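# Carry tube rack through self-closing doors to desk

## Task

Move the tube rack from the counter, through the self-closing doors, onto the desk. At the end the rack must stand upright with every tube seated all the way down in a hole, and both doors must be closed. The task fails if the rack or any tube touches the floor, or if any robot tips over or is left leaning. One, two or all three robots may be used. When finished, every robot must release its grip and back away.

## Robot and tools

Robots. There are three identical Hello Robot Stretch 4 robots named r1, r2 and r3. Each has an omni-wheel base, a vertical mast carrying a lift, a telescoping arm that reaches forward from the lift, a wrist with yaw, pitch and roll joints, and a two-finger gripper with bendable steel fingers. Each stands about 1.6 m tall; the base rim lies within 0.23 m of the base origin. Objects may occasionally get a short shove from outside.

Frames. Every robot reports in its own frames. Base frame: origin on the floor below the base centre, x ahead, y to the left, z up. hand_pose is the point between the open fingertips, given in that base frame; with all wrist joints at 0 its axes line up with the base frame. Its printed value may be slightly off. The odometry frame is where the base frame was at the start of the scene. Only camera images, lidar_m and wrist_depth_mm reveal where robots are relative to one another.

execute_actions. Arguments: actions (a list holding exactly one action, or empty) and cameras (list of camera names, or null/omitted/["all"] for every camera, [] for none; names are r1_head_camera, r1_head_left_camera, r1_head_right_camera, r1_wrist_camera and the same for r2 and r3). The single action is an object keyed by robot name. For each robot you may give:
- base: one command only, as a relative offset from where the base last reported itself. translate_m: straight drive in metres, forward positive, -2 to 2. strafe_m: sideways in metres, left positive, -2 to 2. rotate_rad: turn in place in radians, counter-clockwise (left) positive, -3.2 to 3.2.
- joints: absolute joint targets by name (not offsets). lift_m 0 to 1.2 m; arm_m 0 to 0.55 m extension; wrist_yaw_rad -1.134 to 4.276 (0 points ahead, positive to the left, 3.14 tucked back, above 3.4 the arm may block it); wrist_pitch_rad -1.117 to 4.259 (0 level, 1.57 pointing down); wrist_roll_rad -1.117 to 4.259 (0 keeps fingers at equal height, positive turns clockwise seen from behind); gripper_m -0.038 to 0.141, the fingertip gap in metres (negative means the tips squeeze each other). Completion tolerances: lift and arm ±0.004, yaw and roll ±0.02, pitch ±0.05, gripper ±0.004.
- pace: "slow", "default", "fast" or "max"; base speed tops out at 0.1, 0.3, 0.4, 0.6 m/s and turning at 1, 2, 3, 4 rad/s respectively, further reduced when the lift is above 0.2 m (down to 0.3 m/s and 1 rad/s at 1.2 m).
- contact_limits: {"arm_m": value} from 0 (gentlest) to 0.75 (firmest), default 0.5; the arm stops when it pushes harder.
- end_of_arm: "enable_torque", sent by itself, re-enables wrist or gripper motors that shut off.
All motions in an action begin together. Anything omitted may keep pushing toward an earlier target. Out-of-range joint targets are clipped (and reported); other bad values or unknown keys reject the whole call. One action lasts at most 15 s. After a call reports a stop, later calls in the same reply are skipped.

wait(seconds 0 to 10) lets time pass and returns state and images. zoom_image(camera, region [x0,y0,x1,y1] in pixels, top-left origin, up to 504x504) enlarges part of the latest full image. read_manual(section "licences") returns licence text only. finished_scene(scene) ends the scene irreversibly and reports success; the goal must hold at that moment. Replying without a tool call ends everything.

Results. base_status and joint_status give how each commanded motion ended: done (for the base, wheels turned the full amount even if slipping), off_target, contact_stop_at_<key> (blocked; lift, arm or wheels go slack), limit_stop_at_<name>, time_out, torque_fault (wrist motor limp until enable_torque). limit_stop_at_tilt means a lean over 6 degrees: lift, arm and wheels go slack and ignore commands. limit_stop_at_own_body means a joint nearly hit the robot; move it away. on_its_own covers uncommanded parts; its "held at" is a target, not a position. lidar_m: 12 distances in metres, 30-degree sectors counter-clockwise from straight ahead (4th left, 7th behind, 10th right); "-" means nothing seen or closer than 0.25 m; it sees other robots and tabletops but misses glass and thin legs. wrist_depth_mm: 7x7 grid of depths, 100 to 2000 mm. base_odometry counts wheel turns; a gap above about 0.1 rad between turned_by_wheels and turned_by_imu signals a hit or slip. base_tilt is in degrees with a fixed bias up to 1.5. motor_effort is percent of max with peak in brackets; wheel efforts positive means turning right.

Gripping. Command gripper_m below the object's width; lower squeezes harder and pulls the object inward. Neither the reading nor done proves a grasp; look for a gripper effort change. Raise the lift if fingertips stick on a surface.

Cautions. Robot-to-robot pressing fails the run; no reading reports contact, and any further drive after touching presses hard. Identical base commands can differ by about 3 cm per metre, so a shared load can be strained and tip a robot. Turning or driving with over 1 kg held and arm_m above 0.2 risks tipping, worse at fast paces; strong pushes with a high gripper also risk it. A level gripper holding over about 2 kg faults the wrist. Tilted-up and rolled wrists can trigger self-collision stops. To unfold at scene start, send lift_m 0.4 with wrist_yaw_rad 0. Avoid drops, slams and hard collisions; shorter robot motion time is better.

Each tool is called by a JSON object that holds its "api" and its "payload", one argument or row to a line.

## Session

{"api": "execute_actions", "payload": {
  "actions": [],
  "cameras": ["r1_head_camera","r2_head_camera","r3_head_camera","r1_head_left_camera","r2_head_left_camera","r3_head_left_camera","r1_wrist_camera","r2_wrist_camera","r3_wrist_camera"]
}}

Scene clock: 0.00 s.
r1.base_odometry: x=+0.000 y=+0.000 heading=+0.000 (m, m, rad; r1's odometry frame)
r1.turned_by_wheels: +0.000 (rad since the last result)
r1.turned_by_imu: +0.000 (rad since the last result)
r1.base_tilt: forward=+1.0 right=-0.7 (deg)
r1.lidar_m: 1.14 1.32 1.14 2.68 2.33 1.96 1.96 1.49 1.25 1.23 1.34 1.15
r1.base_status: not commanded
r1.joint_positions: lift_m=+0.211 arm_m=-0.002 wrist_yaw_rad=+3.185 wrist_pitch_rad=-0.004 wrist_roll_rad=-0.018 gripper_m=+0.057
r1.joint_status: not commanded
r1.motor_effort: lift_m=+18 arm_m=+0 wrist_yaw_rad=-1 wrist_pitch_rad=-9 wrist_roll_rad=-1 gripper_m=-3 wheel_0=+1 wheel_1=-1 wheel_2=+1 (%)
r1.hand_pose: x=-0.1234 y=+0.0748 z=+0.3906 quat_wxyz=(-0.022, +0.002, -0.009, +1.000) (m; r1's base frame)
r1.wrist_depth_mm: - 129 135 - 1983 1921 1808 / - 108 135 - 1983 1921 1808 / - 115 137 - - 1921 1863 / 141 138 248 - - 1921 1863 / 217 1756 - - 1921 1921 1808 / 215 1229 1060 1160 202 1205 1182 / 213 842 917 - 904 831 866
r2.base_odometry: x=+0.000 y=+0.000 heading=+0.000 (m, m, rad; r2's odometry frame)
r2.turned_by_wheels: +0.000 (rad since the last result)
r2.turned_by_imu: +0.000 (rad since the last result)
r2.base_tilt: forward=-0.2 right=+1.1 (deg)
r2.lidar_m: 1.38 1.15 1.15 1.29 2.07 2.60 2.41 1.98 1.90 1.84 1.53 1.50
r2.base_status: not commanded
r2.joint_positions: lift_m=+0.269 arm_m=+0.002 wrist_yaw_rad=+3.146 wrist_pitch_rad=+0.020 wrist_roll_rad=+0.008 gripper_m=+0.057
r2.joint_status: not commanded
r2.motor_effort: lift_m=+19 arm_m=-1 wrist_yaw_rad=-1 wrist_pitch_rad=-7 wrist_roll_rad=+0 gripper_m=-5 wheel_0=-1 wheel_1=+0 wheel_2=+0 (%)
r2.hand_pose: x=-0.1164 y=+0.0861 z=+0.4415 quat_wxyz=(-0.002, -0.010, +0.004, +1.000) (m; r2's base frame)
r2.wrist_depth_mm: - - 138 - - - - / - - 138 - - - - / - 111 138 - - - - / 143 140 172 - - - - / 213 - - - - - - / 219 1576 198 1576 197 1708 1708 / 219 1025 1060 110 1182 1042 1160
r3.base_odometry: x=+0.000 y=+0.000 heading=+0.000 (m, m, rad; r3's odometry frame)
r3.turned_by_wheels: +0.000 (rad since the last result)
r3.turned_by_imu: +0.000 (rad since the last result)
r3.base_tilt: forward=+0.7 right=+0.4 (deg)
r3.lidar_m: 2.24 2.21 2.45 1.17 1.20 1.14 0.93 0.90 1.00 1.55 1.33 1.46
r3.base_status: not commanded
r3.joint_positions: lift_m=+0.271 arm_m=-0.001 wrist_yaw_rad=+3.079 wrist_pitch_rad=-0.017 wrist_roll_rad=+0.014 gripper_m=+0.057
r3.joint_status: not commanded
r3.motor_effort: lift_m=+19 arm_m=-1 wrist_yaw_rad=+2 wrist_pitch_rad=-6 wrist_roll_rad=-1 gripper_m=-3 wheel_0=+0 wheel_1=+0 wheel_2=+0 (%)
r3.hand_pose: x=-0.1124 y=+0.1053 z=+0.4543 quat_wxyz=(+0.031, +0.009, +0.007, +0.999) (m; r3's base frame)
r3.wrist_depth_mm: - 135 1008 1138 1281 1537 1808 / - 131 1025 1138 1308 1499 1863 / 107 136 258 1160 1336 1537 1808 / 134 177 1042 1138 1308 1576 1808 / 854 931 1025 1160 1308 1537 1863 / 878 931 196 1118 196 1430 1397 / 842 891 976 - 1025 976 1008
pictures: r1_head_camera, r1_head_left_camera, r1_wrist_camera, r2_head_camera, r2_head_left_camera, r2_wrist_camera, r3_head_camera, r3_head_left_camera, r3_wrist_camera
Images, in order (width x height): r1_head_camera 420x560, r1_head_left_camera 420x672, r1_wrist_camera 616x392, r2_head_camera 420x560, r2_head_left_camera 420x672, r2_wrist_camera 616x392, r3_head_camera 420x560, r3_head_left_camera 420x672, r3_wrist_camera 616x392.

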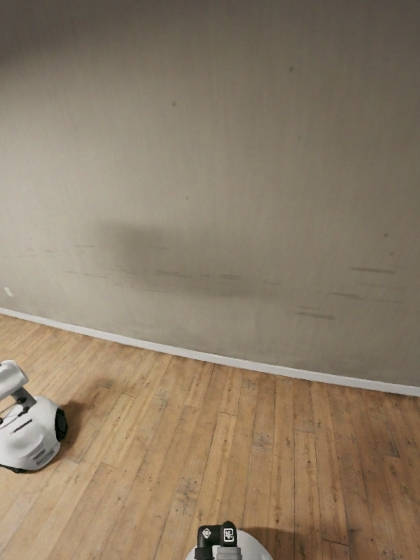

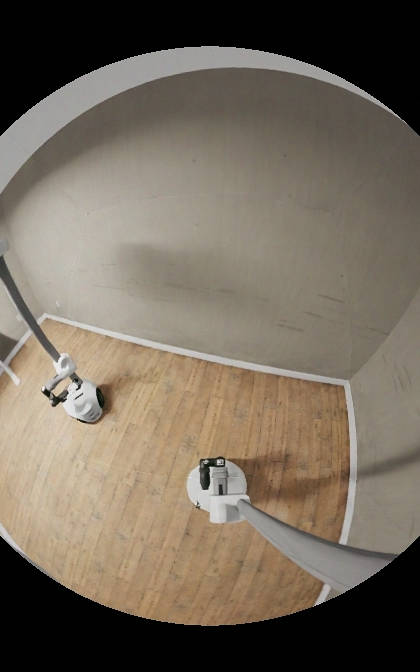

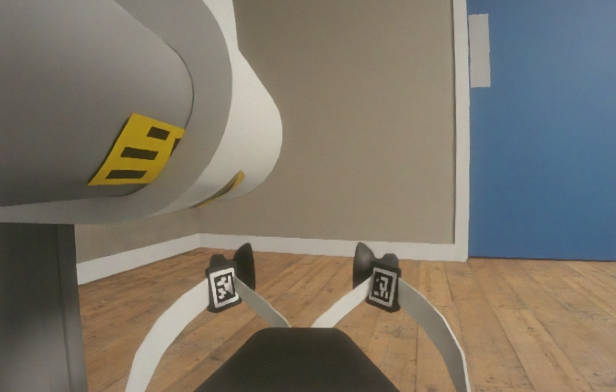

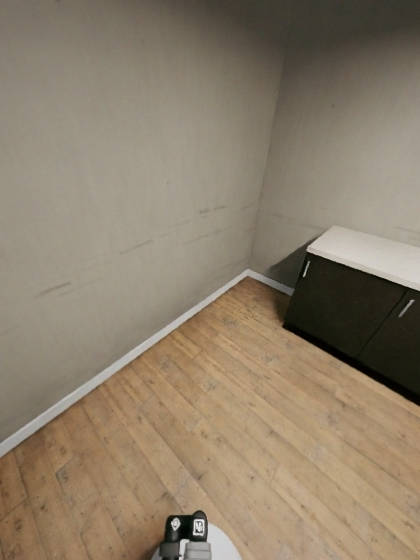

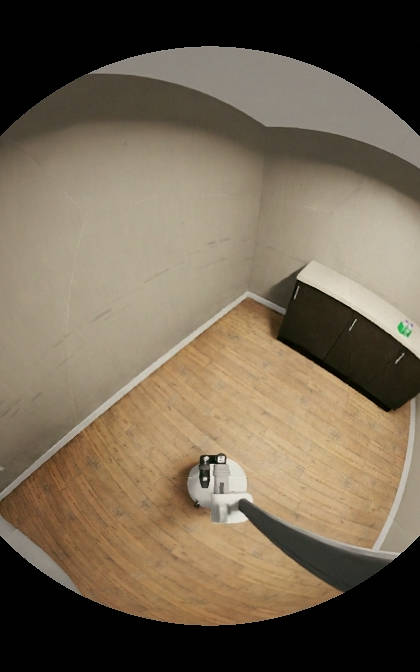

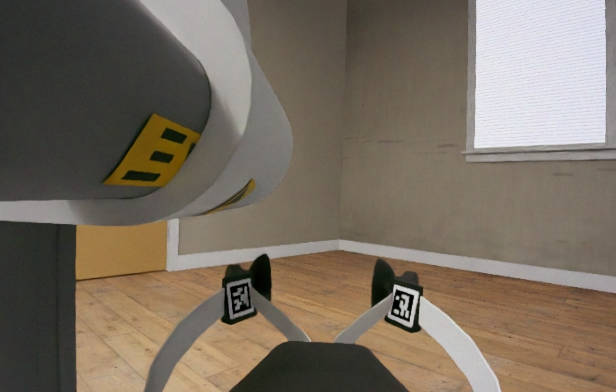

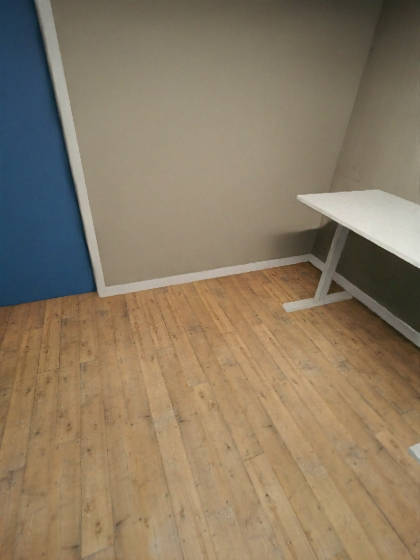

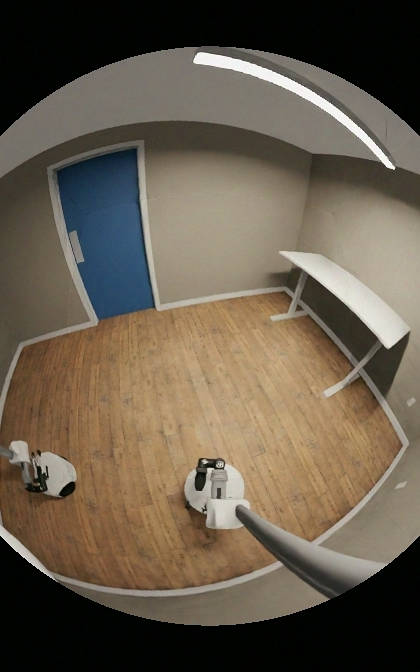

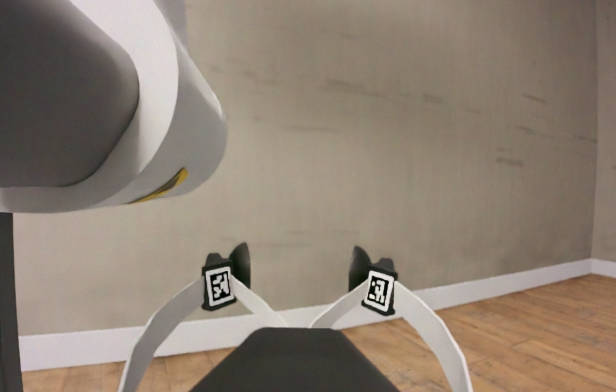

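{"api": "execute_actions", "payload": {
  "actions": [
    {"r1":{"base":{"rotate_rad":2.87},"joints":{"wrist_yaw_rad":3.33,"lift_m":0.2},"pace":"fast"},"r2":{"base":{"rotate_rad":-0.745},"joints":{"lift_m":0.6,"wrist_yaw_rad":0,"wrist_pitch_rad":0.2,"gripper_m":0.141},"pace":"fast"},"r3":{"base":{"rotate_rad":0.36},"joints":{"wrist_yaw_rad":3.33,"lift_m":0.2},"pace":"fast"}}
  ],
  "cameras": ["r1_head_camera","r2_head_camera","r3_head_camera","r2_head_right_camera"]
}}

Scene clock: 9.37 s.
r1.base_odometry: x=+0.000 y=+0.000 heading=+2.869 (m, m, rad; r1's odometry frame)
r1.turned_by_wheels: +2.869 (rad since the last result)
r1.turned_by_imu: +2.885 (rad since the last result)
r1.base_tilt: forward=+1.0 right=-0.7 (deg)
r1.lidar_m: 1.96 1.85 1.32 1.24 1.26 1.21 1.14 1.19 1.28 1.17 2.77 2.14
r1.base_status: done
r1.joint_positions: lift_m=+0.200 arm_m=-0.002 wrist_yaw_rad=+3.330 wrist_pitch_rad=-0.004 wrist_roll_rad=-0.018 gripper_m=+0.057
r1.joint_status: all done
r1.motor_effort: lift_m=+15(15) arm_m=-1(1) wrist_yaw_rad=-1(3) wrist_pitch_rad=-9(9) wrist_roll_rad=-1(0) gripper_m=-3(0) wheel_0=-5(7) wheel_1=-4(9) wheel_2=-6(17) (%)
r1.hand_pose: x=-0.1312 y=+0.0319 z=+0.3795 quat_wxyz=(-0.094, +0.003, -0.009, +0.996) (m; r1's base frame)
r1.wrist_depth_mm: - - 126 1255 1229 1182 1118 / - - 111 126 1229 1182 1160 / - - 118 145 1229 1205 1138 / - 139 132 1281 1255 1205 1138 / 183 232 1366 1308 1229 1205 1138 / 186 221 1025 1118 202 1160 1160 / 186 205 891 - 891 820 842
r2.base_odometry: x=+0.000 y=+0.000 heading=-0.744 (m, m, rad; r2's odometry frame)
r2.turned_by_wheels: -0.744 (rad since the last result)
r2.turned_by_imu: -0.731 (rad since the last result)
r2.base_tilt: forward=-0.1 right=+1.1 (deg)
r2.lidar_m: 1.50 1.55 1.20 1.15 1.17 1.62 2.60 2.67 2.06 1.90 2.00 1.60
r2.base_status: done
r2.joint_positions: lift_m=+0.600 arm_m=+0.002 wrist_yaw_rad=+0.000 wrist_pitch_rad=+0.202 wrist_roll_rad=+0.008 gripper_m=+0.141
r2.joint_status: all done
r2.motor_effort: lift_m=+22(23) arm_m=-1(1) wrist_yaw_rad=-2(5) wrist_pitch_rad=-7(4) wrist_roll_rad=+0(1) gripper_m=-2(4) wheel_0=+5(13) wheel_1=+1(10) wheel_2=+4(9) (%)
r2.hand_pose: x=+0.4551 y=-0.0873 z=+0.7201 quat_wxyz=(+0.995, +0.004, +0.101, +0.000) (m; r2's base frame)
r2.wrist_depth_mm: 1708 1863 1863 1921 1808 1863 1808 / 1756 1921 1863 1921 1863 1863 1863 / 1708 1983 1366 1336 1308 1281 1308 / 1808 - 1397 1366 1336 1336 1336 / 1708 - 1430 1430 1464 1397 1366 / 1618 1537 1499 1464 1397 211 1499 / 1281 1281 1308 109 1366 1336 1366
r3.base_odometry: x=+0.000 y=+0.000 heading=+0.360 (m, m, rad; r3's odometry frame)
r3.turned_by_wheels: +0.360 (rad since the last result)
r3.turned_by_imu: +0.367 (rad since the last result)
r3.base_tilt: forward=+0.8 right=+0.6 (deg)
r3.lidar_m: 2.21 2.39 1.21 1.18 1.31 0.95 0.90 0.96 1.30 1.36 1.40 1.93
r3.base_status: done
r3.joint_positions: lift_m=+0.200 arm_m=-0.001 wrist_yaw_rad=+3.330 wrist_pitch_rad=-0.017 wrist_roll_rad=+0.014 gripper_m=+0.057
r3.joint_status: all done
r3.motor_effort: lift_m=+14(16) arm_m=-1(1) wrist_yaw_rad=+2(5) wrist_pitch_rad=-6(6) wrist_roll_rad=-1(1) gripper_m=-3(3) wheel_0=-3(9) wheel_1=-2(12) wheel_2=-1(12) (%)
r3.hand_pose: x=-0.1297 y=+0.0319 z=+0.3836 quat_wxyz=(-0.094, +0.008, +0.008, +0.996) (m; r3's base frame)
r3.wrist_depth_mm: - - 124 991 960 931 891 / - - 111 132 991 931 891 / - - 120 156 960 931 904 / 141 133 129 1025 976 946 917 / 179 1098 1042 1025 960 960 917 / 179 224 196 1008 197 946 917 / 181 223 842 - 904 831 891
pictures: r1_head_camera, r2_head_camera, r2_head_right_camera, r3_head_camera
Images, in order (width x height): r1_head_camera 420x560, r2_head_camera 420x560, r2_head_right_camera 420x672, r3_head_camera 420x560.

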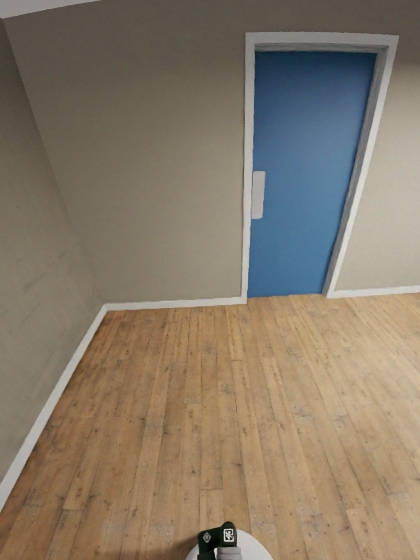

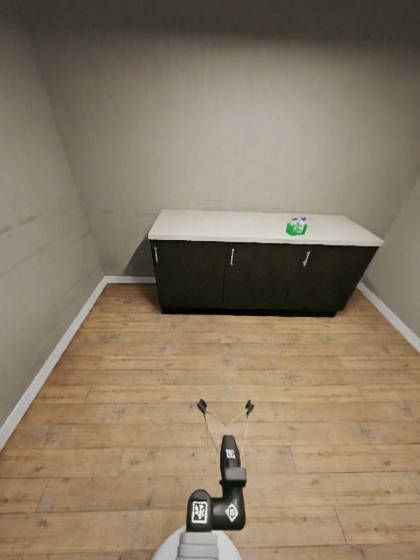

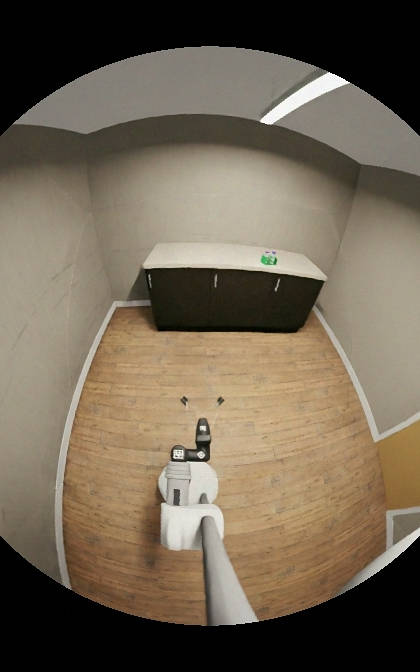

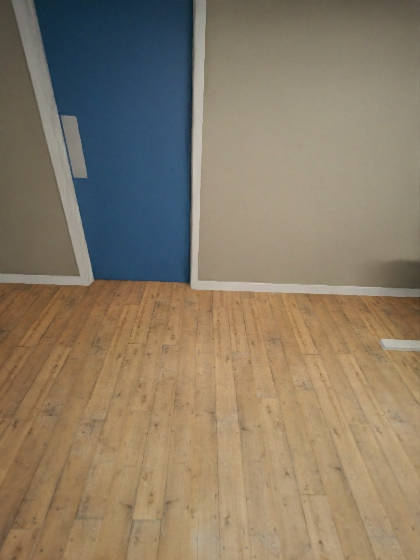

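{"api": "zoom_image", "payload": {
  "camera": "r2_head_camera",
  "region": [250, 195, 350, 260]
}}

{"api": "execute_actions", "payload": {
  "actions": [
    {"r1":{"base":{"translate_m":1.6},"pace":"max"},"r2":{"base":{"translate_m":0.75},"joints":{"lift_m":0.85},"pace":"fast"},"r3":{"base":{"strafe_m":0.72},"pace":"fast"}}
  ],
  "cameras": ["r1_head_left_camera","r2_head_camera","r3_head_camera","r2_wrist_camera"]
}}

Region (250, 195, 350, 260) of r2_head_camera's 420x560 image, scaled by 5.040, with more detail than that image has; it fills the top 328 rows of this view, and the rest is white.

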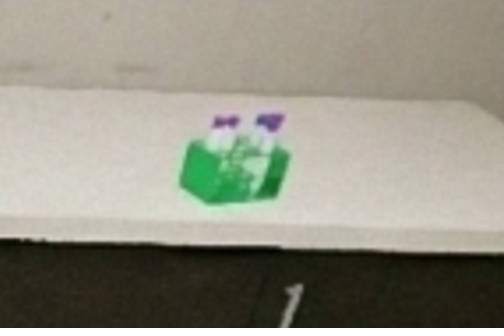

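Scene clock: 19.20 s.
r1.base_odometry: x=-1.541 y=+0.431 heading=+2.869 (m, m, rad; r1's odometry frame)
r1.turned_by_wheels: +0.000 (rad since the last result)
r1.turned_by_imu: -0.003 (rad since the last result)
r1.base_tilt: forward=+1.0 right=-0.7 (deg)
r1.lidar_m: 0.35 0.38 0.52 1.30 1.37 1.79 1.81 1.71 2.79 1.73 0.67 0.39
r1.base_status: done
r1.joint_positions: lift_m=+0.200 arm_m=-0.002 wrist_yaw_rad=+3.330 wrist_pitch_rad=-0.004 wrist_roll_rad=-0.018 gripper_m=+0.057
r1.joint_status: not commanded
r1.motor_effort: lift_m=+16(16) arm_m=-1(1) wrist_yaw_rad=-1(1) wrist_pitch_rad=-9(8) wrist_roll_rad=-1(1) gripper_m=-5(2) wheel_0=+3(10) wheel_1=+2(10) wheel_2=-1(20) (%)
r1.hand_pose: x=-0.1312 y=+0.0319 z=+0.3794 quat_wxyz=(-0.094, +0.003, -0.009, +0.996) (m; r1's base frame)
r1.wrist_depth_mm: - - 126 - - - - / - - 111 126 - - - / - - 118 145 - - - / - 138 132 - - - - / 183 232 1863 - - - 1983 / 186 222 1042 1118 202 1205 1160 / 186 205 904 - 891 809 854
r2.base_odometry: x=+0.552 y=-0.508 heading=-0.744 (m, m, rad; r2's odometry frame)
r2.turned_by_wheels: +0.000 (rad since the last result)
r2.turned_by_imu: -0.001 (rad since the last result)
r2.base_tilt: forward=-0.1 right=+1.2 (deg)
r2.lidar_m: 0.76 0.79 1.25 1.16 1.20 1.66 3.37 2.89 2.04 1.92 1.13 0.80
r2.base_status: done
r2.joint_positions: lift_m=+0.850 arm_m=+0.002 wrist_yaw_rad=+0.000 wrist_pitch_rad=+0.202 wrist_roll_rad=+0.008 gripper_m=+0.141
r2.joint_status: all done
r2.motor_effort: lift_m=+22(24) arm_m=-1(1) wrist_yaw_rad=+1(2) wrist_pitch_rad=-4(7) wrist_roll_rad=+0(1) gripper_m=-3(0) wheel_0=+5(11) wheel_1=+0(10) wheel_2=-2(14) (%)
r2.hand_pose: x=+0.4550 y=-0.0874 z=+0.9701 quat_wxyz=(+0.995, +0.004, +0.101, +0.000) (m; r2's base frame)
r2.wrist_depth_mm: 1118 1138 1138 1098 1118 1098 1078 / 1160 1138 1138 1160 1118 1138 1118 / 1205 1160 1182 1160 1182 1182 1160 / 960 759 788 831 842 878 891 / 615 609 574 585 569 580 597 / 640 634 621 621 609 210 609 / 654 647 647 110 634 627 621
r3.base_odometry: x=-0.253 y=+0.674 heading=+0.360 (m, m, rad; r3's odometry frame)
r3.turned_by_wheels: +0.000 (rad since the last result)
r3.turned_by_imu: +0.000 (rad since the last result)
r3.base_tilt: forward=+0.7 right=+0.5 (deg)
r3.lidar_m: 1.75 1.71 1.98 1.89 1.33 0.97 0.90 0.95 1.33 2.06 2.14 2.30
r3.base_status: done
r3.joint_positions: lift_m=+0.200 arm_m=-0.001 wrist_yaw_rad=+3.330 wrist_pitch_rad=-0.017 wrist_roll_rad=+0.014 gripper_m=+0.057
r3.joint_status: not commanded
r3.motor_effort: lift_m=+14(14) arm_m=-1(1) wrist_yaw_rad=+2(3) wrist_pitch_rad=-6(6) wrist_roll_rad=-2(1) gripper_m=-4(3) wheel_0=+0(15) wheel_1=+0(17) wheel_2=+0(1) (%)
r3.hand_pose: x=-0.1297 y=+0.0319 z=+0.3836 quat_wxyz=(-0.094, +0.008, +0.008, +0.996) (m; r3's base frame)
r3.wrist_depth_mm: - - 124 1008 976 931 904 / - - 111 132 976 917 904 / - - 119 156 991 931 917 / 141 134 129 1008 976 976 931 / 179 1098 1042 1025 960 946 917 / 179 223 196 1008 197 946 917 / 181 222 866 - 891 831 891
pictures: r1_head_left_camera, r2_head_camera, r2_wrist_camera, r3_head_camera
Images, in order (width x height): r1_head_left_camera 420x672, r2_head_camera 420x560, r2_wrist_camera 616x392, r3_head_camera 420x560.

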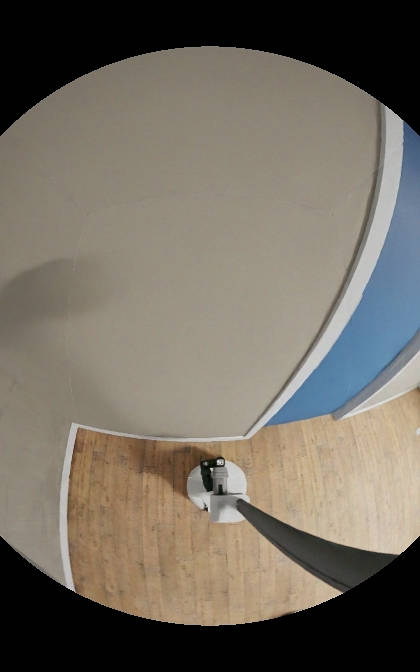

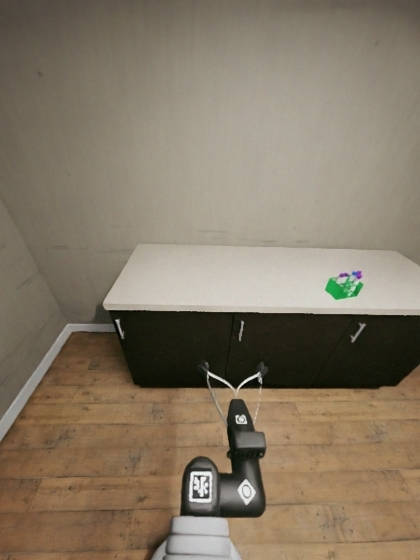

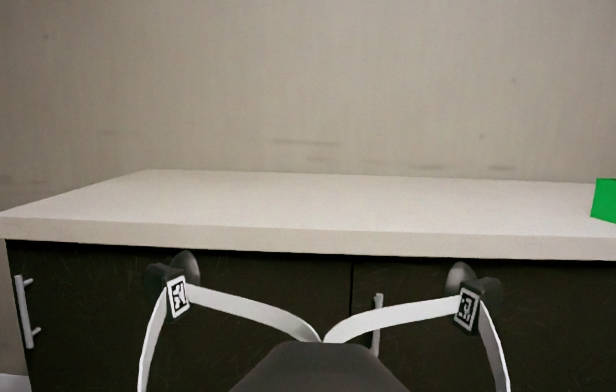

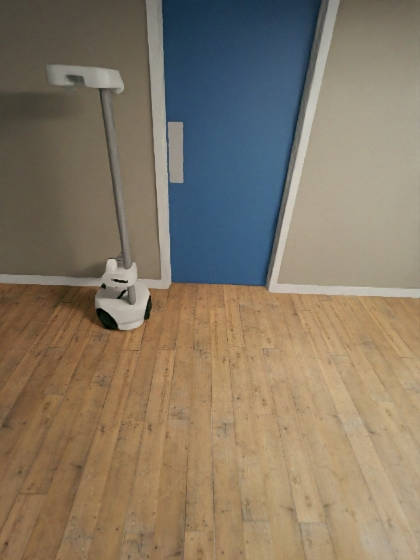

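{"api": "execute_actions", "payload": {
  "actions": [
    {"r1":{"base":{"strafe_m":-0.54},"pace":"fast"},"r2":{"base":{"strafe_m":-0.85},"pace":"max"},"r3":{"base":{"translate_m":1.15},"pace":"max"}}
  ],
  "cameras": ["r1_head_left_camera","r2_head_camera","r2_wrist_camera"]
}}

Scene clock: 26.03 s.
r1.base_odometry: x=-1.396 y=+0.951 heading=+2.869 (m, m, rad; r1's odometry frame)
r1.turned_by_wheels: +0.000 (rad since the last result)
r1.turned_by_imu: -0.001 (rad since the last result)
r1.base_tilt: forward=+1.0 right=-0.7 (deg)
r1.lidar_m: 0.46 0.45 0.55 1.41 1.90 2.50 0.43 0.47 2.20 1.85 0.71 0.49
r1.base_status: done
r1.joint_positions: lift_m=+0.200 arm_m=-0.002 wrist_yaw_rad=+3.330 wrist_pitch_rad=-0.004 wrist_roll_rad=-0.018 gripper_m=+0.057
r1.joint_status: not commanded
r1.motor_effort: lift_m=+16(16) arm_m=-1(0) wrist_yaw_rad=-1(1) wrist_pitch_rad=-8(10) wrist_roll_rad=-1(1) gripper_m=-4(0) wheel_0=+2(14) wheel_1=+0(16) wheel_2=+0(1) (%)
r1.hand_pose: x=-0.1312 y=+0.0319 z=+0.3794 quat_wxyz=(-0.094, +0.003, -0.009, +0.996) (m; r1's base frame)
r1.wrist_depth_mm: - - 126 - - - - / - - 111 126 - - - / - - 118 145 - - - / - 138 131 580 - - - / 183 232 - 960 - - - / 186 221 597 609 202 1182 1160 / 186 205 788 - 768 820 842
r2.base_odometry: x=-0.024 y=-1.133 heading=-0.743 (m, m, rad; r2's odometry frame)
r2.turned_by_wheels: +0.000 (rad since the last result)
r2.turned_by_imu: +0.003 (rad since the last result)
r2.base_tilt: forward=-0.2 right=+1.2 (deg)
r2.lidar_m: 0.79 0.81 1.12 2.04 2.11 2.80 3.32 1.62 1.13 1.07 1.11 0.84
r2.base_status: done
r2.joint_positions: lift_m=+0.850 arm_m=+0.002 wrist_yaw_rad=+0.000 wrist_pitch_rad=+0.202 wrist_roll_rad=+0.008 gripper_m=+0.141
r2.joint_status: not commanded
r2.motor_effort: lift_m=+22(22) arm_m=-1(1) wrist_yaw_rad=+0(2) wrist_pitch_rad=-7(6) wrist_roll_rad=-3(0) gripper_m=-1(1) wheel_0=+5(15) wheel_1=+2(12) wheel_2=+0(3) (%)
r2.hand_pose: x=+0.4550 y=-0.0874 z=+0.9701 quat_wxyz=(+0.995, +0.004, +0.101, +0.000) (m; r2's base frame)
r2.wrist_depth_mm: 1160 1138 1138 1138 1138 1138 1138 / 1205 1182 1182 1182 1160 1182 1160 / 1205 1255 1205 1205 1205 1182 1229 / 741 676 707 820 842 1025 1205 / 647 634 603 627 627 597 621 / 668 654 654 647 627 210 1308 / 676 691 668 109 661 661 1366
r3.base_odometry: x=+0.823 y=+1.079 heading=+0.360 (m, m, rad; r3's odometry frame)
r3.turned_by_wheels: +0.001 (rad since the last result)
r3.turned_by_imu: +0.000 (rad since the last result)
r3.base_tilt: forward=+0.6 right=+0.4 (deg)
r3.lidar_m: 0.45 0.48 1.53 1.90 1.99 2.16 2.06 2.17 2.14 2.06 1.54 1.20
r3.base_status: done
r3.joint_positions: lift_m=+0.200 arm_m=-0.001 wrist_yaw_rad=+3.330 wrist_pitch_rad=-0.017 wrist_roll_rad=+0.014 gripper_m=+0.057
r3.joint_status: not commanded
r3.motor_effort: lift_m=+15(15) arm_m=-1(1) wrist_yaw_rad=+3(1) wrist_pitch_rad=-6(6) wrist_roll_rad=-3(2) gripper_m=-3(2) wheel_0=+4(12) wheel_1=+4(11) wheel_2=+0(16) (%)
r3.hand_pose: x=-0.1297 y=+0.0319 z=+0.3836 quat_wxyz=(-0.094, +0.008, +0.008, +0.995) (m; r3's base frame)
r3.wrist_depth_mm: - - 124 - - - 1921 / - - 111 132 - - 1921 / - - 119 156 - - 1921 / 141 133 129 - - - 1921 / 178 1537 - - - - 1921 / 179 224 196 1229 197 1281 1229 / 180 223 854 - 904 842 878
pictures: r1_head_left_camera, r2_head_camera, r2_wrist_camera
Images, in order (width x height): r1_head_left_camera 420x672, r2_head_camera 420x560, r2_wrist_camera 616x392.

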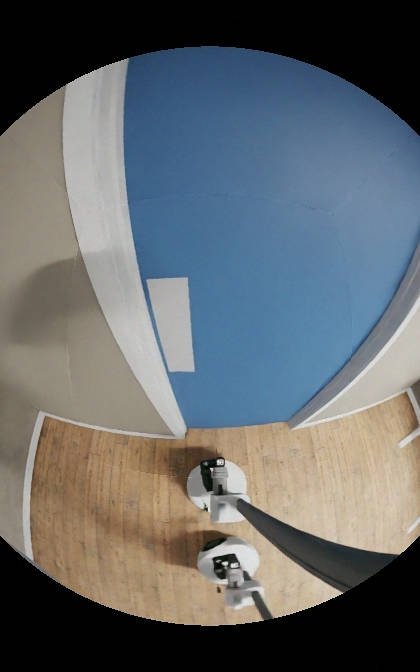

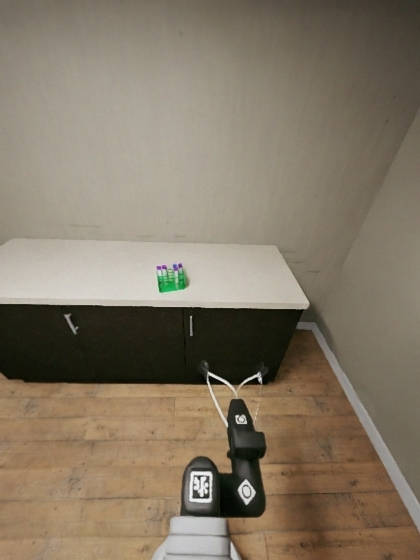

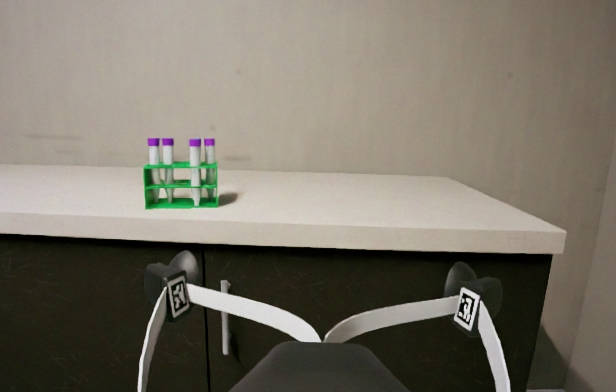

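{"api": "zoom_image", "payload": {
  "camera": "r2_wrist_camera",
  "region": [120, 120, 250, 220]
}}

{"api": "zoom_image", "payload": {
  "camera": "r2_head_camera",
  "region": [130, 245, 220, 315]
}}

Region (120, 120, 250, 220) of r2_wrist_camera's 616x392 image, scaled by 3.877; it fills the top 388 rows of this view, and the rest is white.

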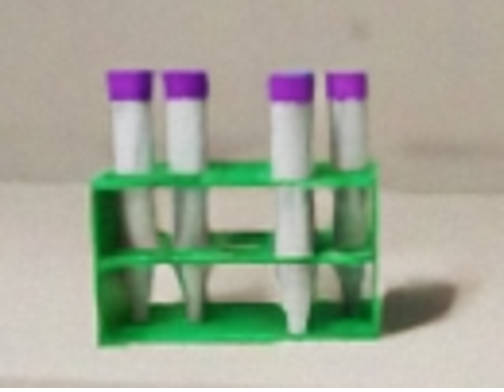

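Region (130, 245, 220, 315) of r2_head_camera's 420x560 image, scaled by 5.600, with more detail than that image has.

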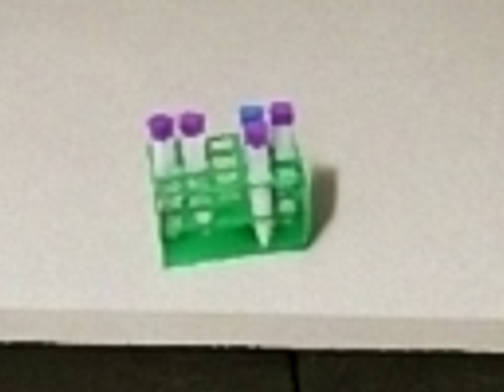

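{"api": "execute_actions", "payload": {
  "actions": [
    {"r1":{"base":{"translate_m":0.21},"pace":"fast"},"r2":{"base":{"rotate_rad":0.28},"joints":{"lift_m":0.83}},"r3":{"base":{"strafe_m":0.03}}}
  ],
  "cameras": ["r2_wrist_camera"]
}}

{"api": "execute_actions", "payload": {
  "actions": [
    {"r1":{"base":{"translate_m":0.2},"pace":"slow"},"r2":{"base":{"translate_m":0.3}},"r3":{"base":{"translate_m":0.2}}}
  ],
  "cameras": ["r2_wrist_camera","r1_head_left_camera"]
}}

Scene clock: 36.57 s.
r1.base_odometry: x=-1.598 y=+1.007 heading=+2.870 (m, m, rad; r1's odometry frame)
r1.turned_by_wheels: +0.000 (rad since the last result)
r1.turned_by_imu: -0.001 (rad since the last result)
r1.base_tilt: forward=+1.0 right=-0.7 (deg)
r1.lidar_m: 0.25 0.25 0.29 0.68 1.90 2.53 0.64 0.77 2.20 0.90 0.38 0.28
r1.base_status: done
r1.joint_positions: lift_m=+0.200 arm_m=-0.002 wrist_yaw_rad=+3.330 wrist_pitch_rad=-0.004 wrist_roll_rad=-0.018 gripper_m=+0.057
r1.joint_status: not commanded
r1.motor_effort: lift_m=+16(16) arm_m=+0(1) wrist_yaw_rad=-1(1) wrist_pitch_rad=-9(8) wrist_roll_rad=+1(0) gripper_m=-6(1) wheel_0=+4(6) wheel_1=+4(7) wheel_2=-4(16) (%)
r1.hand_pose: x=-0.1312 y=+0.0319 z=+0.3794 quat_wxyz=(-0.094, +0.003, -0.009, +0.996) (m; r1's base frame)
r1.wrist_depth_mm: - - 126 1078 - - - / - - 111 126 - - - / - - 118 145 - - - / - 139 131 788 - - - / 183 232 - 1098 - - - / 187 222 904 788 202 1205 1160 / 186 205 891 - 831 809 842
r2.base_odometry: x=-0.024 y=-1.133 heading=-0.465 (m, m, rad; r2's odometry frame)
r2.turned_by_wheels: +0.279 (rad since the last result)
r2.turned_by_imu: +0.276 (rad since the last result)
r2.base_tilt: forward=-0.1 right=+1.3 (deg)
r2.lidar_m: 0.77 0.93 2.03 2.03 2.35 3.33 2.36 1.30 1.08 1.08 0.94 0.80
r2.base_status: done
r2.joint_positions: lift_m=+0.830 arm_m=+0.002 wrist_yaw_rad=+0.000 wrist_pitch_rad=+0.202 wrist_roll_rad=+0.008 gripper_m=+0.141
r2.joint_status: all done
r2.motor_effort: lift_m=+16(16) arm_m=-1(1) wrist_yaw_rad=-1(0) wrist_pitch_rad=-4(5) wrist_roll_rad=+0(0) gripper_m=+3(1) wheel_0=-7(11) wheel_1=-3(13) wheel_2=-7(11) (%)
r2.hand_pose: x=+0.4550 y=-0.0874 z=+0.9505 quat_wxyz=(+0.995, +0.004, +0.101, +0.000) (m; r2's base frame)
r2.wrist_depth_mm: 1499 1397 1255 1182 1098 1025 976 / 1576 1430 1336 1229 1138 1060 991 / 1618 1499 1336 1255 1160 1060 1060 / 831 768 699 691 732 768 798 / 842 768 683 640 580 539 512 / 891 788 707 654 597 211 530 / 931 831 750 110 615 580 549
r3.base_odometry: x=+0.812 y=+1.107 heading=+0.360 (m, m, rad; r3's odometry frame)
r3.turned_by_wheels: +0.000 (rad since the last result)
r3.turned_by_imu: +0.000 (rad since the last result)
r3.base_tilt: forward=+0.6 right=+0.3 (deg)
r3.lidar_m: 0.66 0.84 1.51 1.87 1.95 2.17 2.05 2.15 2.16 2.09 1.51 1.20
r3.base_status: done
r3.joint_positions: lift_m=+0.200 arm_m=-0.001 wrist_yaw_rad=+3.330 wrist_pitch_rad=-0.017 wrist_roll_rad=+0.014 gripper_m=+0.057
r3.joint_status: not commanded
r3.motor_effort: lift_m=+14(15) arm_m=-1(1) wrist_yaw_rad=+2(3) wrist_pitch_rad=-6(5) wrist_roll_rad=-3(2) gripper_m=-4(3) wheel_0=-3(11) wheel_1=+4(13) wheel_2=+0(0) (%)
r3.hand_pose: x=-0.1297 y=+0.0319 z=+0.3836 quat_wxyz=(-0.094, +0.008, +0.008, +0.995) (m; r3's base frame)
r3.wrist_depth_mm: - - 124 - - - 1921 / - - 111 132 - - 1921 / - - 119 155 - - 1983 / 141 133 129 - - - 1863 / 178 1576 - - - - 1983 / 178 224 197 1205 198 1229 1229 / 180 223 866 - 904 831 878
pictures: r2_wrist_camera
Images, in order (width x height): r2_wrist_camera 616x392.

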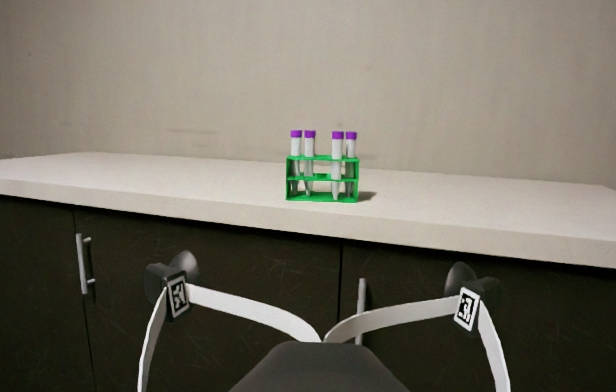

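Scene clock: 39.83 s.
r1.base_odometry: x=-1.790 y=+1.060 heading=+2.870 (m, m, rad; r1's odometry frame)
r1.turned_by_wheels: +0.000 (rad since the last result)
r1.turned_by_imu: +0.000 (rad since the last result)
r1.base_tilt: forward=+1.0 right=-0.7 (deg)
r1.lidar_m: - 0.25 0.25 0.25 1.95 2.54 0.64 0.75 2.22 0.51 0.25 0.25
r1.base_status: done
r1.joint_positions: lift_m=+0.200 arm_m=-0.002 wrist_yaw_rad=+3.330 wrist_pitch_rad=-0.004 wrist_roll_rad=-0.018 gripper_m=+0.057
r1.joint_status: not commanded
r1.motor_effort: lift_m=+17(17) arm_m=-1(1) wrist_yaw_rad=-1(0) wrist_pitch_rad=-8(9) wrist_roll_rad=-1(1) gripper_m=-5(5) wheel_0=+9(26) wheel_1=+9(14) wheel_2=-19(21) (%)
r1.hand_pose: x=-0.1312 y=+0.0318 z=+0.3794 quat_wxyz=(-0.094, +0.003, -0.009, +0.996) (m; r1's base frame)
r1.wrist_depth_mm: - - 126 1025 - - - / - - 111 126 - - - / - - 119 146 - - - / - 138 131 778 - - - / 183 232 - 1078 - - - / 187 221 917 788 202 1205 1138 / 187 205 891 - 831 820 854
r2.base_odometry: x=+0.244 y=-1.267 heading=-0.465 (m, m, rad; r2's odometry frame)
r2.turned_by_wheels: +0.000 (rad since the last result)
r2.turned_by_imu: +0.000 (rad since the last result)
r2.base_tilt: forward=-0.1 right=+1.3 (deg)
r2.lidar_m: 0.51 0.59 1.02 1.95 2.26 3.64 2.45 1.36 1.15 1.15 0.59 0.52
r2.base_status: done
r2.joint_positions: lift_m=+0.830 arm_m=+0.002 wrist_yaw_rad=+0.000 wrist_pitch_rad=+0.202 wrist_roll_rad=+0.008 gripper_m=+0.141
r2.joint_status: not commanded
r2.motor_effort: lift_m=+17(17) arm_m=-1(2) wrist_yaw_rad=-1(1) wrist_pitch_rad=-7(6) wrist_roll_rad=+0(1) gripper_m=-2(1) wheel_0=+6(11) wheel_1=+3(5) wheel_2=-5(13) (%)
r2.hand_pose: x=+0.4550 y=-0.0874 z=+0.9505 quat_wxyz=(+0.995, +0.004, +0.101, +0.000) (m; r2's base frame)
r2.wrist_depth_mm: 1098 1025 946 878 842 778 732 / 1160 1060 991 917 854 798 759 / 1138 1098 1025 946 866 820 768 / 647 676 691 387 640 768 778 / 402 392 399 373 399 421 427 / 436 382 320 303 285 211 290 / 452 407 370 109 287 265 251
r3.base_odometry: x=+0.999 y=+1.177 heading=+0.361 (m, m, rad; r3's odometry frame)
r3.turned_by_wheels: +0.001 (rad since the last result)
r3.turned_by_imu: +0.000 (rad since the last result)
r3.base_tilt: forward=+0.9 right=+0.4 (deg)
r3.lidar_m: 0.67 0.90 1.23 1.87 1.93 2.36 2.27 2.38 2.17 2.09 1.26 1.06
r3.base_status: done
r3.joint_positions: lift_m=+0.200 arm_m=-0.001 wrist_yaw_rad=+3.330 wrist_pitch_rad=-0.017 wrist_roll_rad=+0.014 gripper_m=+0.057
r3.joint_status: not commanded
r3.motor_effort: lift_m=+15(15) arm_m=-1(1) wrist_yaw_rad=+2(1) wrist_pitch_rad=-6(6) wrist_roll_rad=-2(2) gripper_m=-2(2) wheel_0=+6(9) wheel_1=+4(10) wheel_2=-3(12) (%)
r3.hand_pose: x=-0.1297 y=+0.0319 z=+0.3836 quat_wxyz=(-0.094, +0.008, +0.008, +0.995) (m; r3's base frame)
r3.wrist_depth_mm: - - 124 - - - - / - - 111 132 - - - / - - 119 156 - - - / 141 134 129 - - - - / 178 1537 - - - - - / 179 224 197 1205 197 1255 1229 / 180 223 854 - 891 842 854
pictures: r1_head_left_camera, r2_wrist_camera
Images, in order (width x height): r1_head_left_camera 420x672, r2_wrist_camera 616x392.

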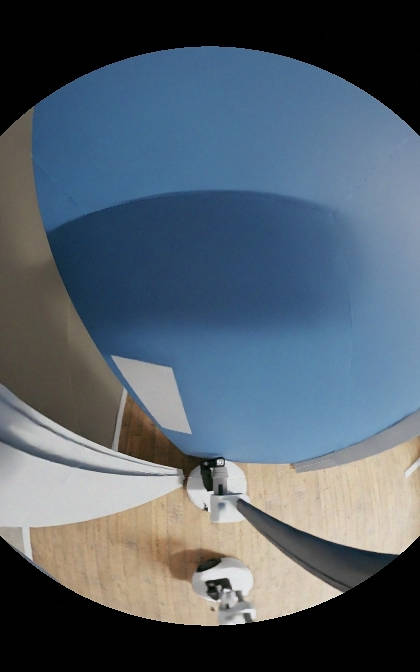

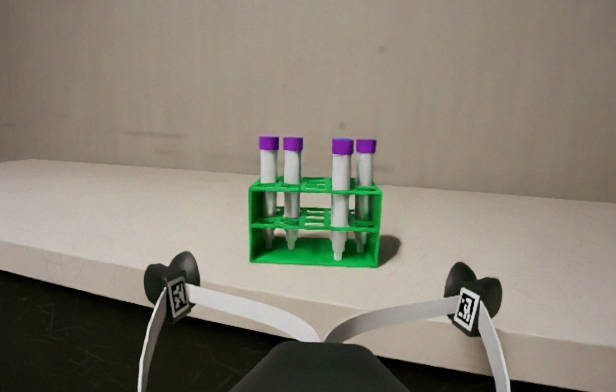

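{"api": "execute_actions", "payload": {
  "actions": [
    {"r1":{"base":{"translate_m":0.55}},"r2":{"base":{"strafe_m":0.009},"joints":{"arm_m":0.1},"pace":"slow"},"r3":{"base":{"translate_m":0.55}}}
  ],
  "cameras": ["r2_wrist_camera","r1_head_left_camera"]
}}

Scene clock: 48.37 s.
r1.base_odometry: x=-2.319 y=+1.208 heading=+2.870 (m, m, rad; r1's odometry frame)
r1.turned_by_wheels: +0.000 (rad since the last result)
r1.turned_by_imu: -0.004 (rad since the last result)
r1.base_tilt: forward=+1.0 right=-0.7 (deg)
r1.lidar_m: 0.25 1.27 0.90 0.83 0.61 0.47 0.63 3.23 0.36 0.25 - 0.25
r1.base_status: done
r1.joint_positions: lift_m=+0.200 arm_m=-0.002 wrist_yaw_rad=+3.330 wrist_pitch_rad=-0.004 wrist_roll_rad=-0.018 gripper_m=+0.057
r1.joint_status: not commanded
r1.motor_effort: lift_m=+17(17) arm_m=-1(1) wrist_yaw_rad=-1(1) wrist_pitch_rad=-11(8) wrist_roll_rad=+2(1) gripper_m=-3(4) wheel_0=+9(19) wheel_1=+1(15) wheel_2=-10(25) (%)
r1.hand_pose: x=-0.1312 y=+0.0318 z=+0.3794 quat_wxyz=(-0.094, +0.003, -0.009, +0.996) (m; r1's base frame)
r1.wrist_depth_mm: - - 126 1008 - 544 462 / - - 110 126 - 597 466 / - - 119 145 - - 466 / - 138 132 768 - 603 473 / 183 231 - 1118 - 559 477 / 186 221 1042 778 202 554 477 / 186 205 891 - 820 500 480
r2.base_odometry: x=+0.248 y=-1.259 heading=-0.465 (m, m, rad; r2's odometry frame)
r2.turned_by_wheels: +0.000 (rad since the last result)
r2.turned_by_imu: +0.002 (rad since the last result)
r2.base_tilt: forward=-0.3 right=+1.3 (deg)
r2.lidar_m: 0.53 0.61 1.01 1.95 2.23 3.62 2.47 1.37 1.15 1.15 0.58 0.50
r2.base_status: done
r2.joint_positions: lift_m=+0.830 arm_m=+0.099 wrist_yaw_rad=+0.000 wrist_pitch_rad=+0.202 wrist_roll_rad=+0.008 gripper_m=+0.141
r2.joint_status: all done
r2.motor_effort: lift_m=+17(17) arm_m=+5(6) wrist_yaw_rad=+0(1) wrist_pitch_rad=-6(3) wrist_roll_rad=+2(2) gripper_m=-1(3) wheel_0=-6(11) wheel_1=+2(7) wheel_2=+0(6) (%)
r2.hand_pose: x=+0.5526 y=-0.0874 z=+0.9505 quat_wxyz=(+0.995, +0.004, +0.101, +0.000) (m; r2's base frame)
r2.wrist_depth_mm: 1008 917 842 788 732 691 654 / 1025 960 878 820 759 723 668 / 1098 991 904 831 759 732 683 / 647 661 676 290 289 741 691 / 379 387 300 294 297 421 427 / 271 254 249 277 270 211 286 / 301 244 226 110 229 217 222
r3.base_odometry: x=+1.514 y=+1.372 heading=+0.361 (m, m, rad; r3's odometry frame)
r3.turned_by_wheels: +0.001 (rad since the last result)
r3.turned_by_imu: +0.000 (rad since the last result)
r3.base_tilt: forward=+0.5 right=+0.5 (deg)
r3.lidar_m: 0.65 0.40 0.44 1.23 1.96 2.66 2.84 2.92 2.19 1.30 0.72 0.73
r3.base_status: done
r3.joint_positions: lift_m=+0.200 arm_m=-0.001 wrist_yaw_rad=+3.330 wrist_pitch_rad=-0.017 wrist_roll_rad=+0.014 gripper_m=+0.057
r3.joint_status: not commanded
r3.motor_effort: lift_m=+14(14) arm_m=-1(1) wrist_yaw_rad=+1(2) wrist_pitch_rad=-5(6) wrist_roll_rad=-2(2) gripper_m=-3(3) wheel_0=+5(10) wheel_1=+4(8) wheel_2=-1(12) (%)
r3.hand_pose: x=-0.1297 y=+0.0319 z=+0.3836 quat_wxyz=(-0.094, +0.008, +0.008, +0.995) (m; r3's base frame)
r3.wrist_depth_mm: - - 124 - - - - / - - 111 132 - - - / - - 119 156 - - - / 141 133 129 - - - - / 179 1576 - - - - - / 179 224 197 1229 196 1281 1229 / 181 223 866 - 904 831 878
pictures: r1_head_left_camera, r2_wrist_camera
Images, in order (width x height): r1_head_left_camera 420x672, r2_wrist_camera 616x392.

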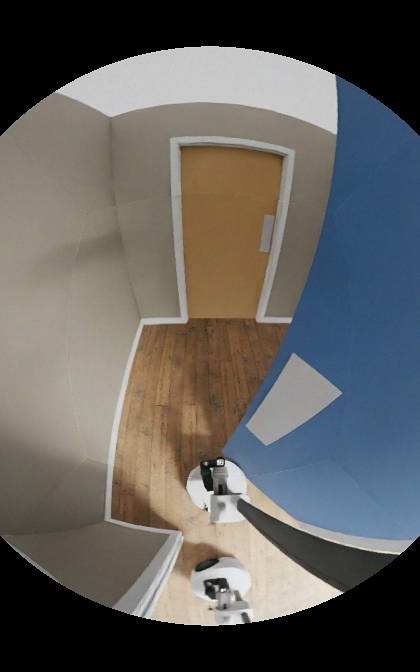

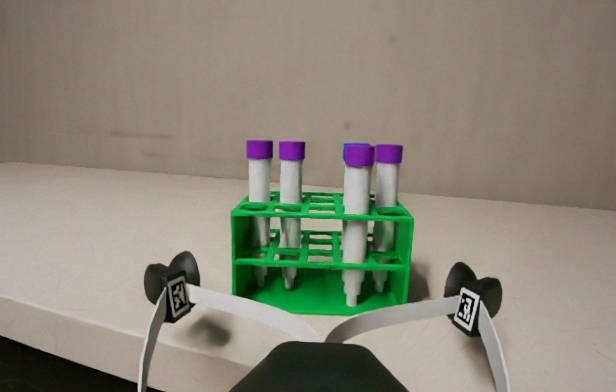

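{"api": "execute_actions", "payload": {
  "actions": [
    {"r1":{"base":{"translate_m":0.6},"pace":"fast"},"r2":{"joints":{"arm_m":0.165},"pace":"slow"},"r3":{"base":{"translate_m":0.5}}}
  ],
  "cameras": ["r2_wrist_camera","r1_head_left_camera","r3_head_left_camera"]
}}

Scene clock: 56.17 s.
r1.base_odometry: x=-2.897 y=+1.369 heading=+2.870 (m, m, rad; r1's odometry frame)
r1.turned_by_wheels: +0.000 (rad since the last result)
r1.turned_by_imu: -0.002 (rad since the last result)
r1.base_tilt: forward=+1.0 right=-0.7 (deg)
r1.lidar_m: 1.23 1.22 0.91 0.85 0.90 1.04 0.32 0.33 1.24 1.18 1.23 1.33
r1.base_status: done
r1.joint_positions: lift_m=+0.200 arm_m=-0.002 wrist_yaw_rad=+3.330 wrist_pitch_rad=-0.004 wrist_roll_rad=-0.018 gripper_m=+0.057
r1.joint_status: not commanded
r1.motor_effort: lift_m=+17(17) arm_m=-1(1) wrist_yaw_rad=-1(1) wrist_pitch_rad=-8(8) wrist_roll_rad=+0(0) gripper_m=-3(3) wheel_0=+2(16) wheel_1=+2(7) wheel_2=-1(24) (%)
r1.hand_pose: x=-0.1312 y=+0.0319 z=+0.3794 quat_wxyz=(-0.094, +0.003, -0.009, +0.996) (m; r1's base frame)
r1.wrist_depth_mm: - - 126 442 - 1025 1008 / - - 110 126 - 1025 1008 / - - 118 146 - 1060 1025 / - 138 132 449 - 1060 1025 / 183 231 591 477 1138 1078 1025 / 186 221 517 449 202 1060 1025 / 186 205 750 - 891 820 854
r2.base_odometry: x=+0.248 y=-1.259 heading=-0.465 (m, m, rad; r2's odometry frame)
r2.turned_by_wheels: +0.000 (rad since the last result)
r2.turned_by_imu: +0.002 (rad since the last result)
r2.base_tilt: forward=-0.1 right=+1.2 (deg)
r2.lidar_m: 0.51 0.59 1.04 1.95 2.27 3.63 2.47 1.36 1.16 1.14 0.60 0.51
r2.base_status: not commanded
r2.joint_positions: lift_m=+0.830 arm_m=+0.164 wrist_yaw_rad=+0.000 wrist_pitch_rad=+0.202 wrist_roll_rad=+0.008 gripper_m=+0.141
r2.joint_status: all done
r2.motor_effort: lift_m=+17(17) arm_m=+6(7) wrist_yaw_rad=-1(1) wrist_pitch_rad=-6(6) wrist_roll_rad=+1(2) gripper_m=-3(1) wheel_0=-7(6) wheel_1=+2(2) wheel_2=+0(0) (%)
r2.hand_pose: x=+0.6176 y=-0.0874 z=+0.9505 quat_wxyz=(+0.995, +0.004, +0.101, +0.000) (m; r2's base frame)
r2.wrist_depth_mm: 917 854 788 732 683 647 603 / 960 878 820 750 707 654 621 / 976 891 831 759 699 676 634 / 647 661 597 615 220 683 647 / 375 384 229 234 202 415 421 / 265 254 216 226 202 210 286 / 207 210 211 110 211 216 222
r3.base_odometry: x=+1.981 y=+1.549 heading=+0.362 (m, m, rad; r3's odometry frame)
r3.turned_by_wheels: +0.001 (rad since the last result)
r3.turned_by_imu: +0.000 (rad since the last result)
r3.base_tilt: forward=+0.7 right=+0.6 (deg)
r3.lidar_m: 0.48 1.21 0.88 0.25 0.27 3.28 3.37 3.45 0.68 0.47 0.40 0.40
r3.base_status: done
r3.joint_positions: lift_m=+0.200 arm_m=-0.001 wrist_yaw_rad=+3.330 wrist_pitch_rad=-0.017 wrist_roll_rad=+0.014 gripper_m=+0.057
r3.joint_status: not commanded
r3.motor_effort: lift_m=+15(14) arm_m=-1(1) wrist_yaw_rad=+1(2) wrist_pitch_rad=-6(6) wrist_roll_rad=-3(2) gripper_m=-3(2) wheel_0=+6(10) wheel_1=+5(9) wheel_2=-2(13) (%)
r3.hand_pose: x=-0.1297 y=+0.0319 z=+0.3836 quat_wxyz=(-0.094, +0.008, +0.008, +0.995) (m; r3's base frame)
r3.wrist_depth_mm: - - 124 - - - - / - - 111 132 - - - / - - 119 155 - - - / 141 134 129 - - - - / 178 1537 - - - - - / 179 224 198 1205 196 1205 1205 / 181 222 866 - 904 842 878
pictures: r1_head_left_camera, r2_wrist_camera, r3_head_left_camera
Images, in order (width x height): r1_head_left_camera 420x672, r2_wrist_camera 616x392, r3_head_left_camera 420x672.

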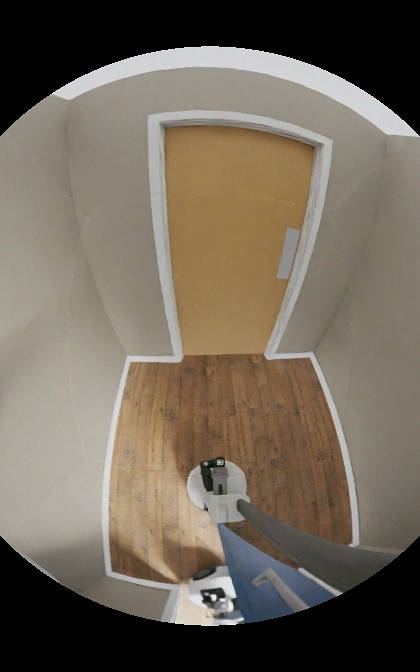

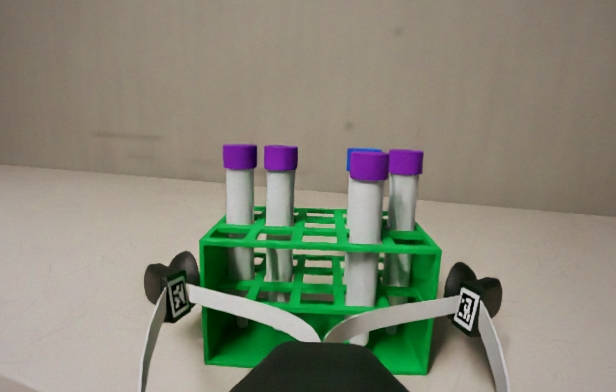

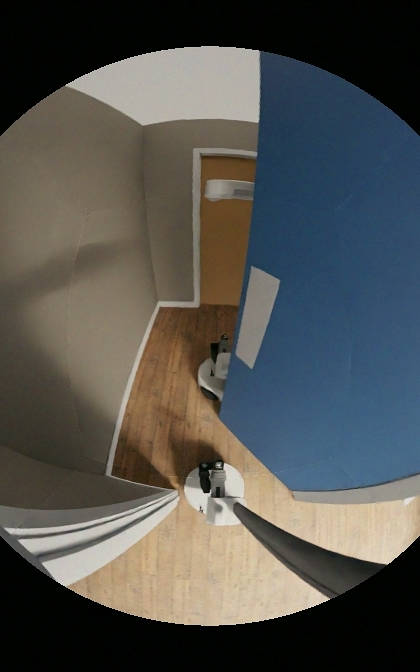

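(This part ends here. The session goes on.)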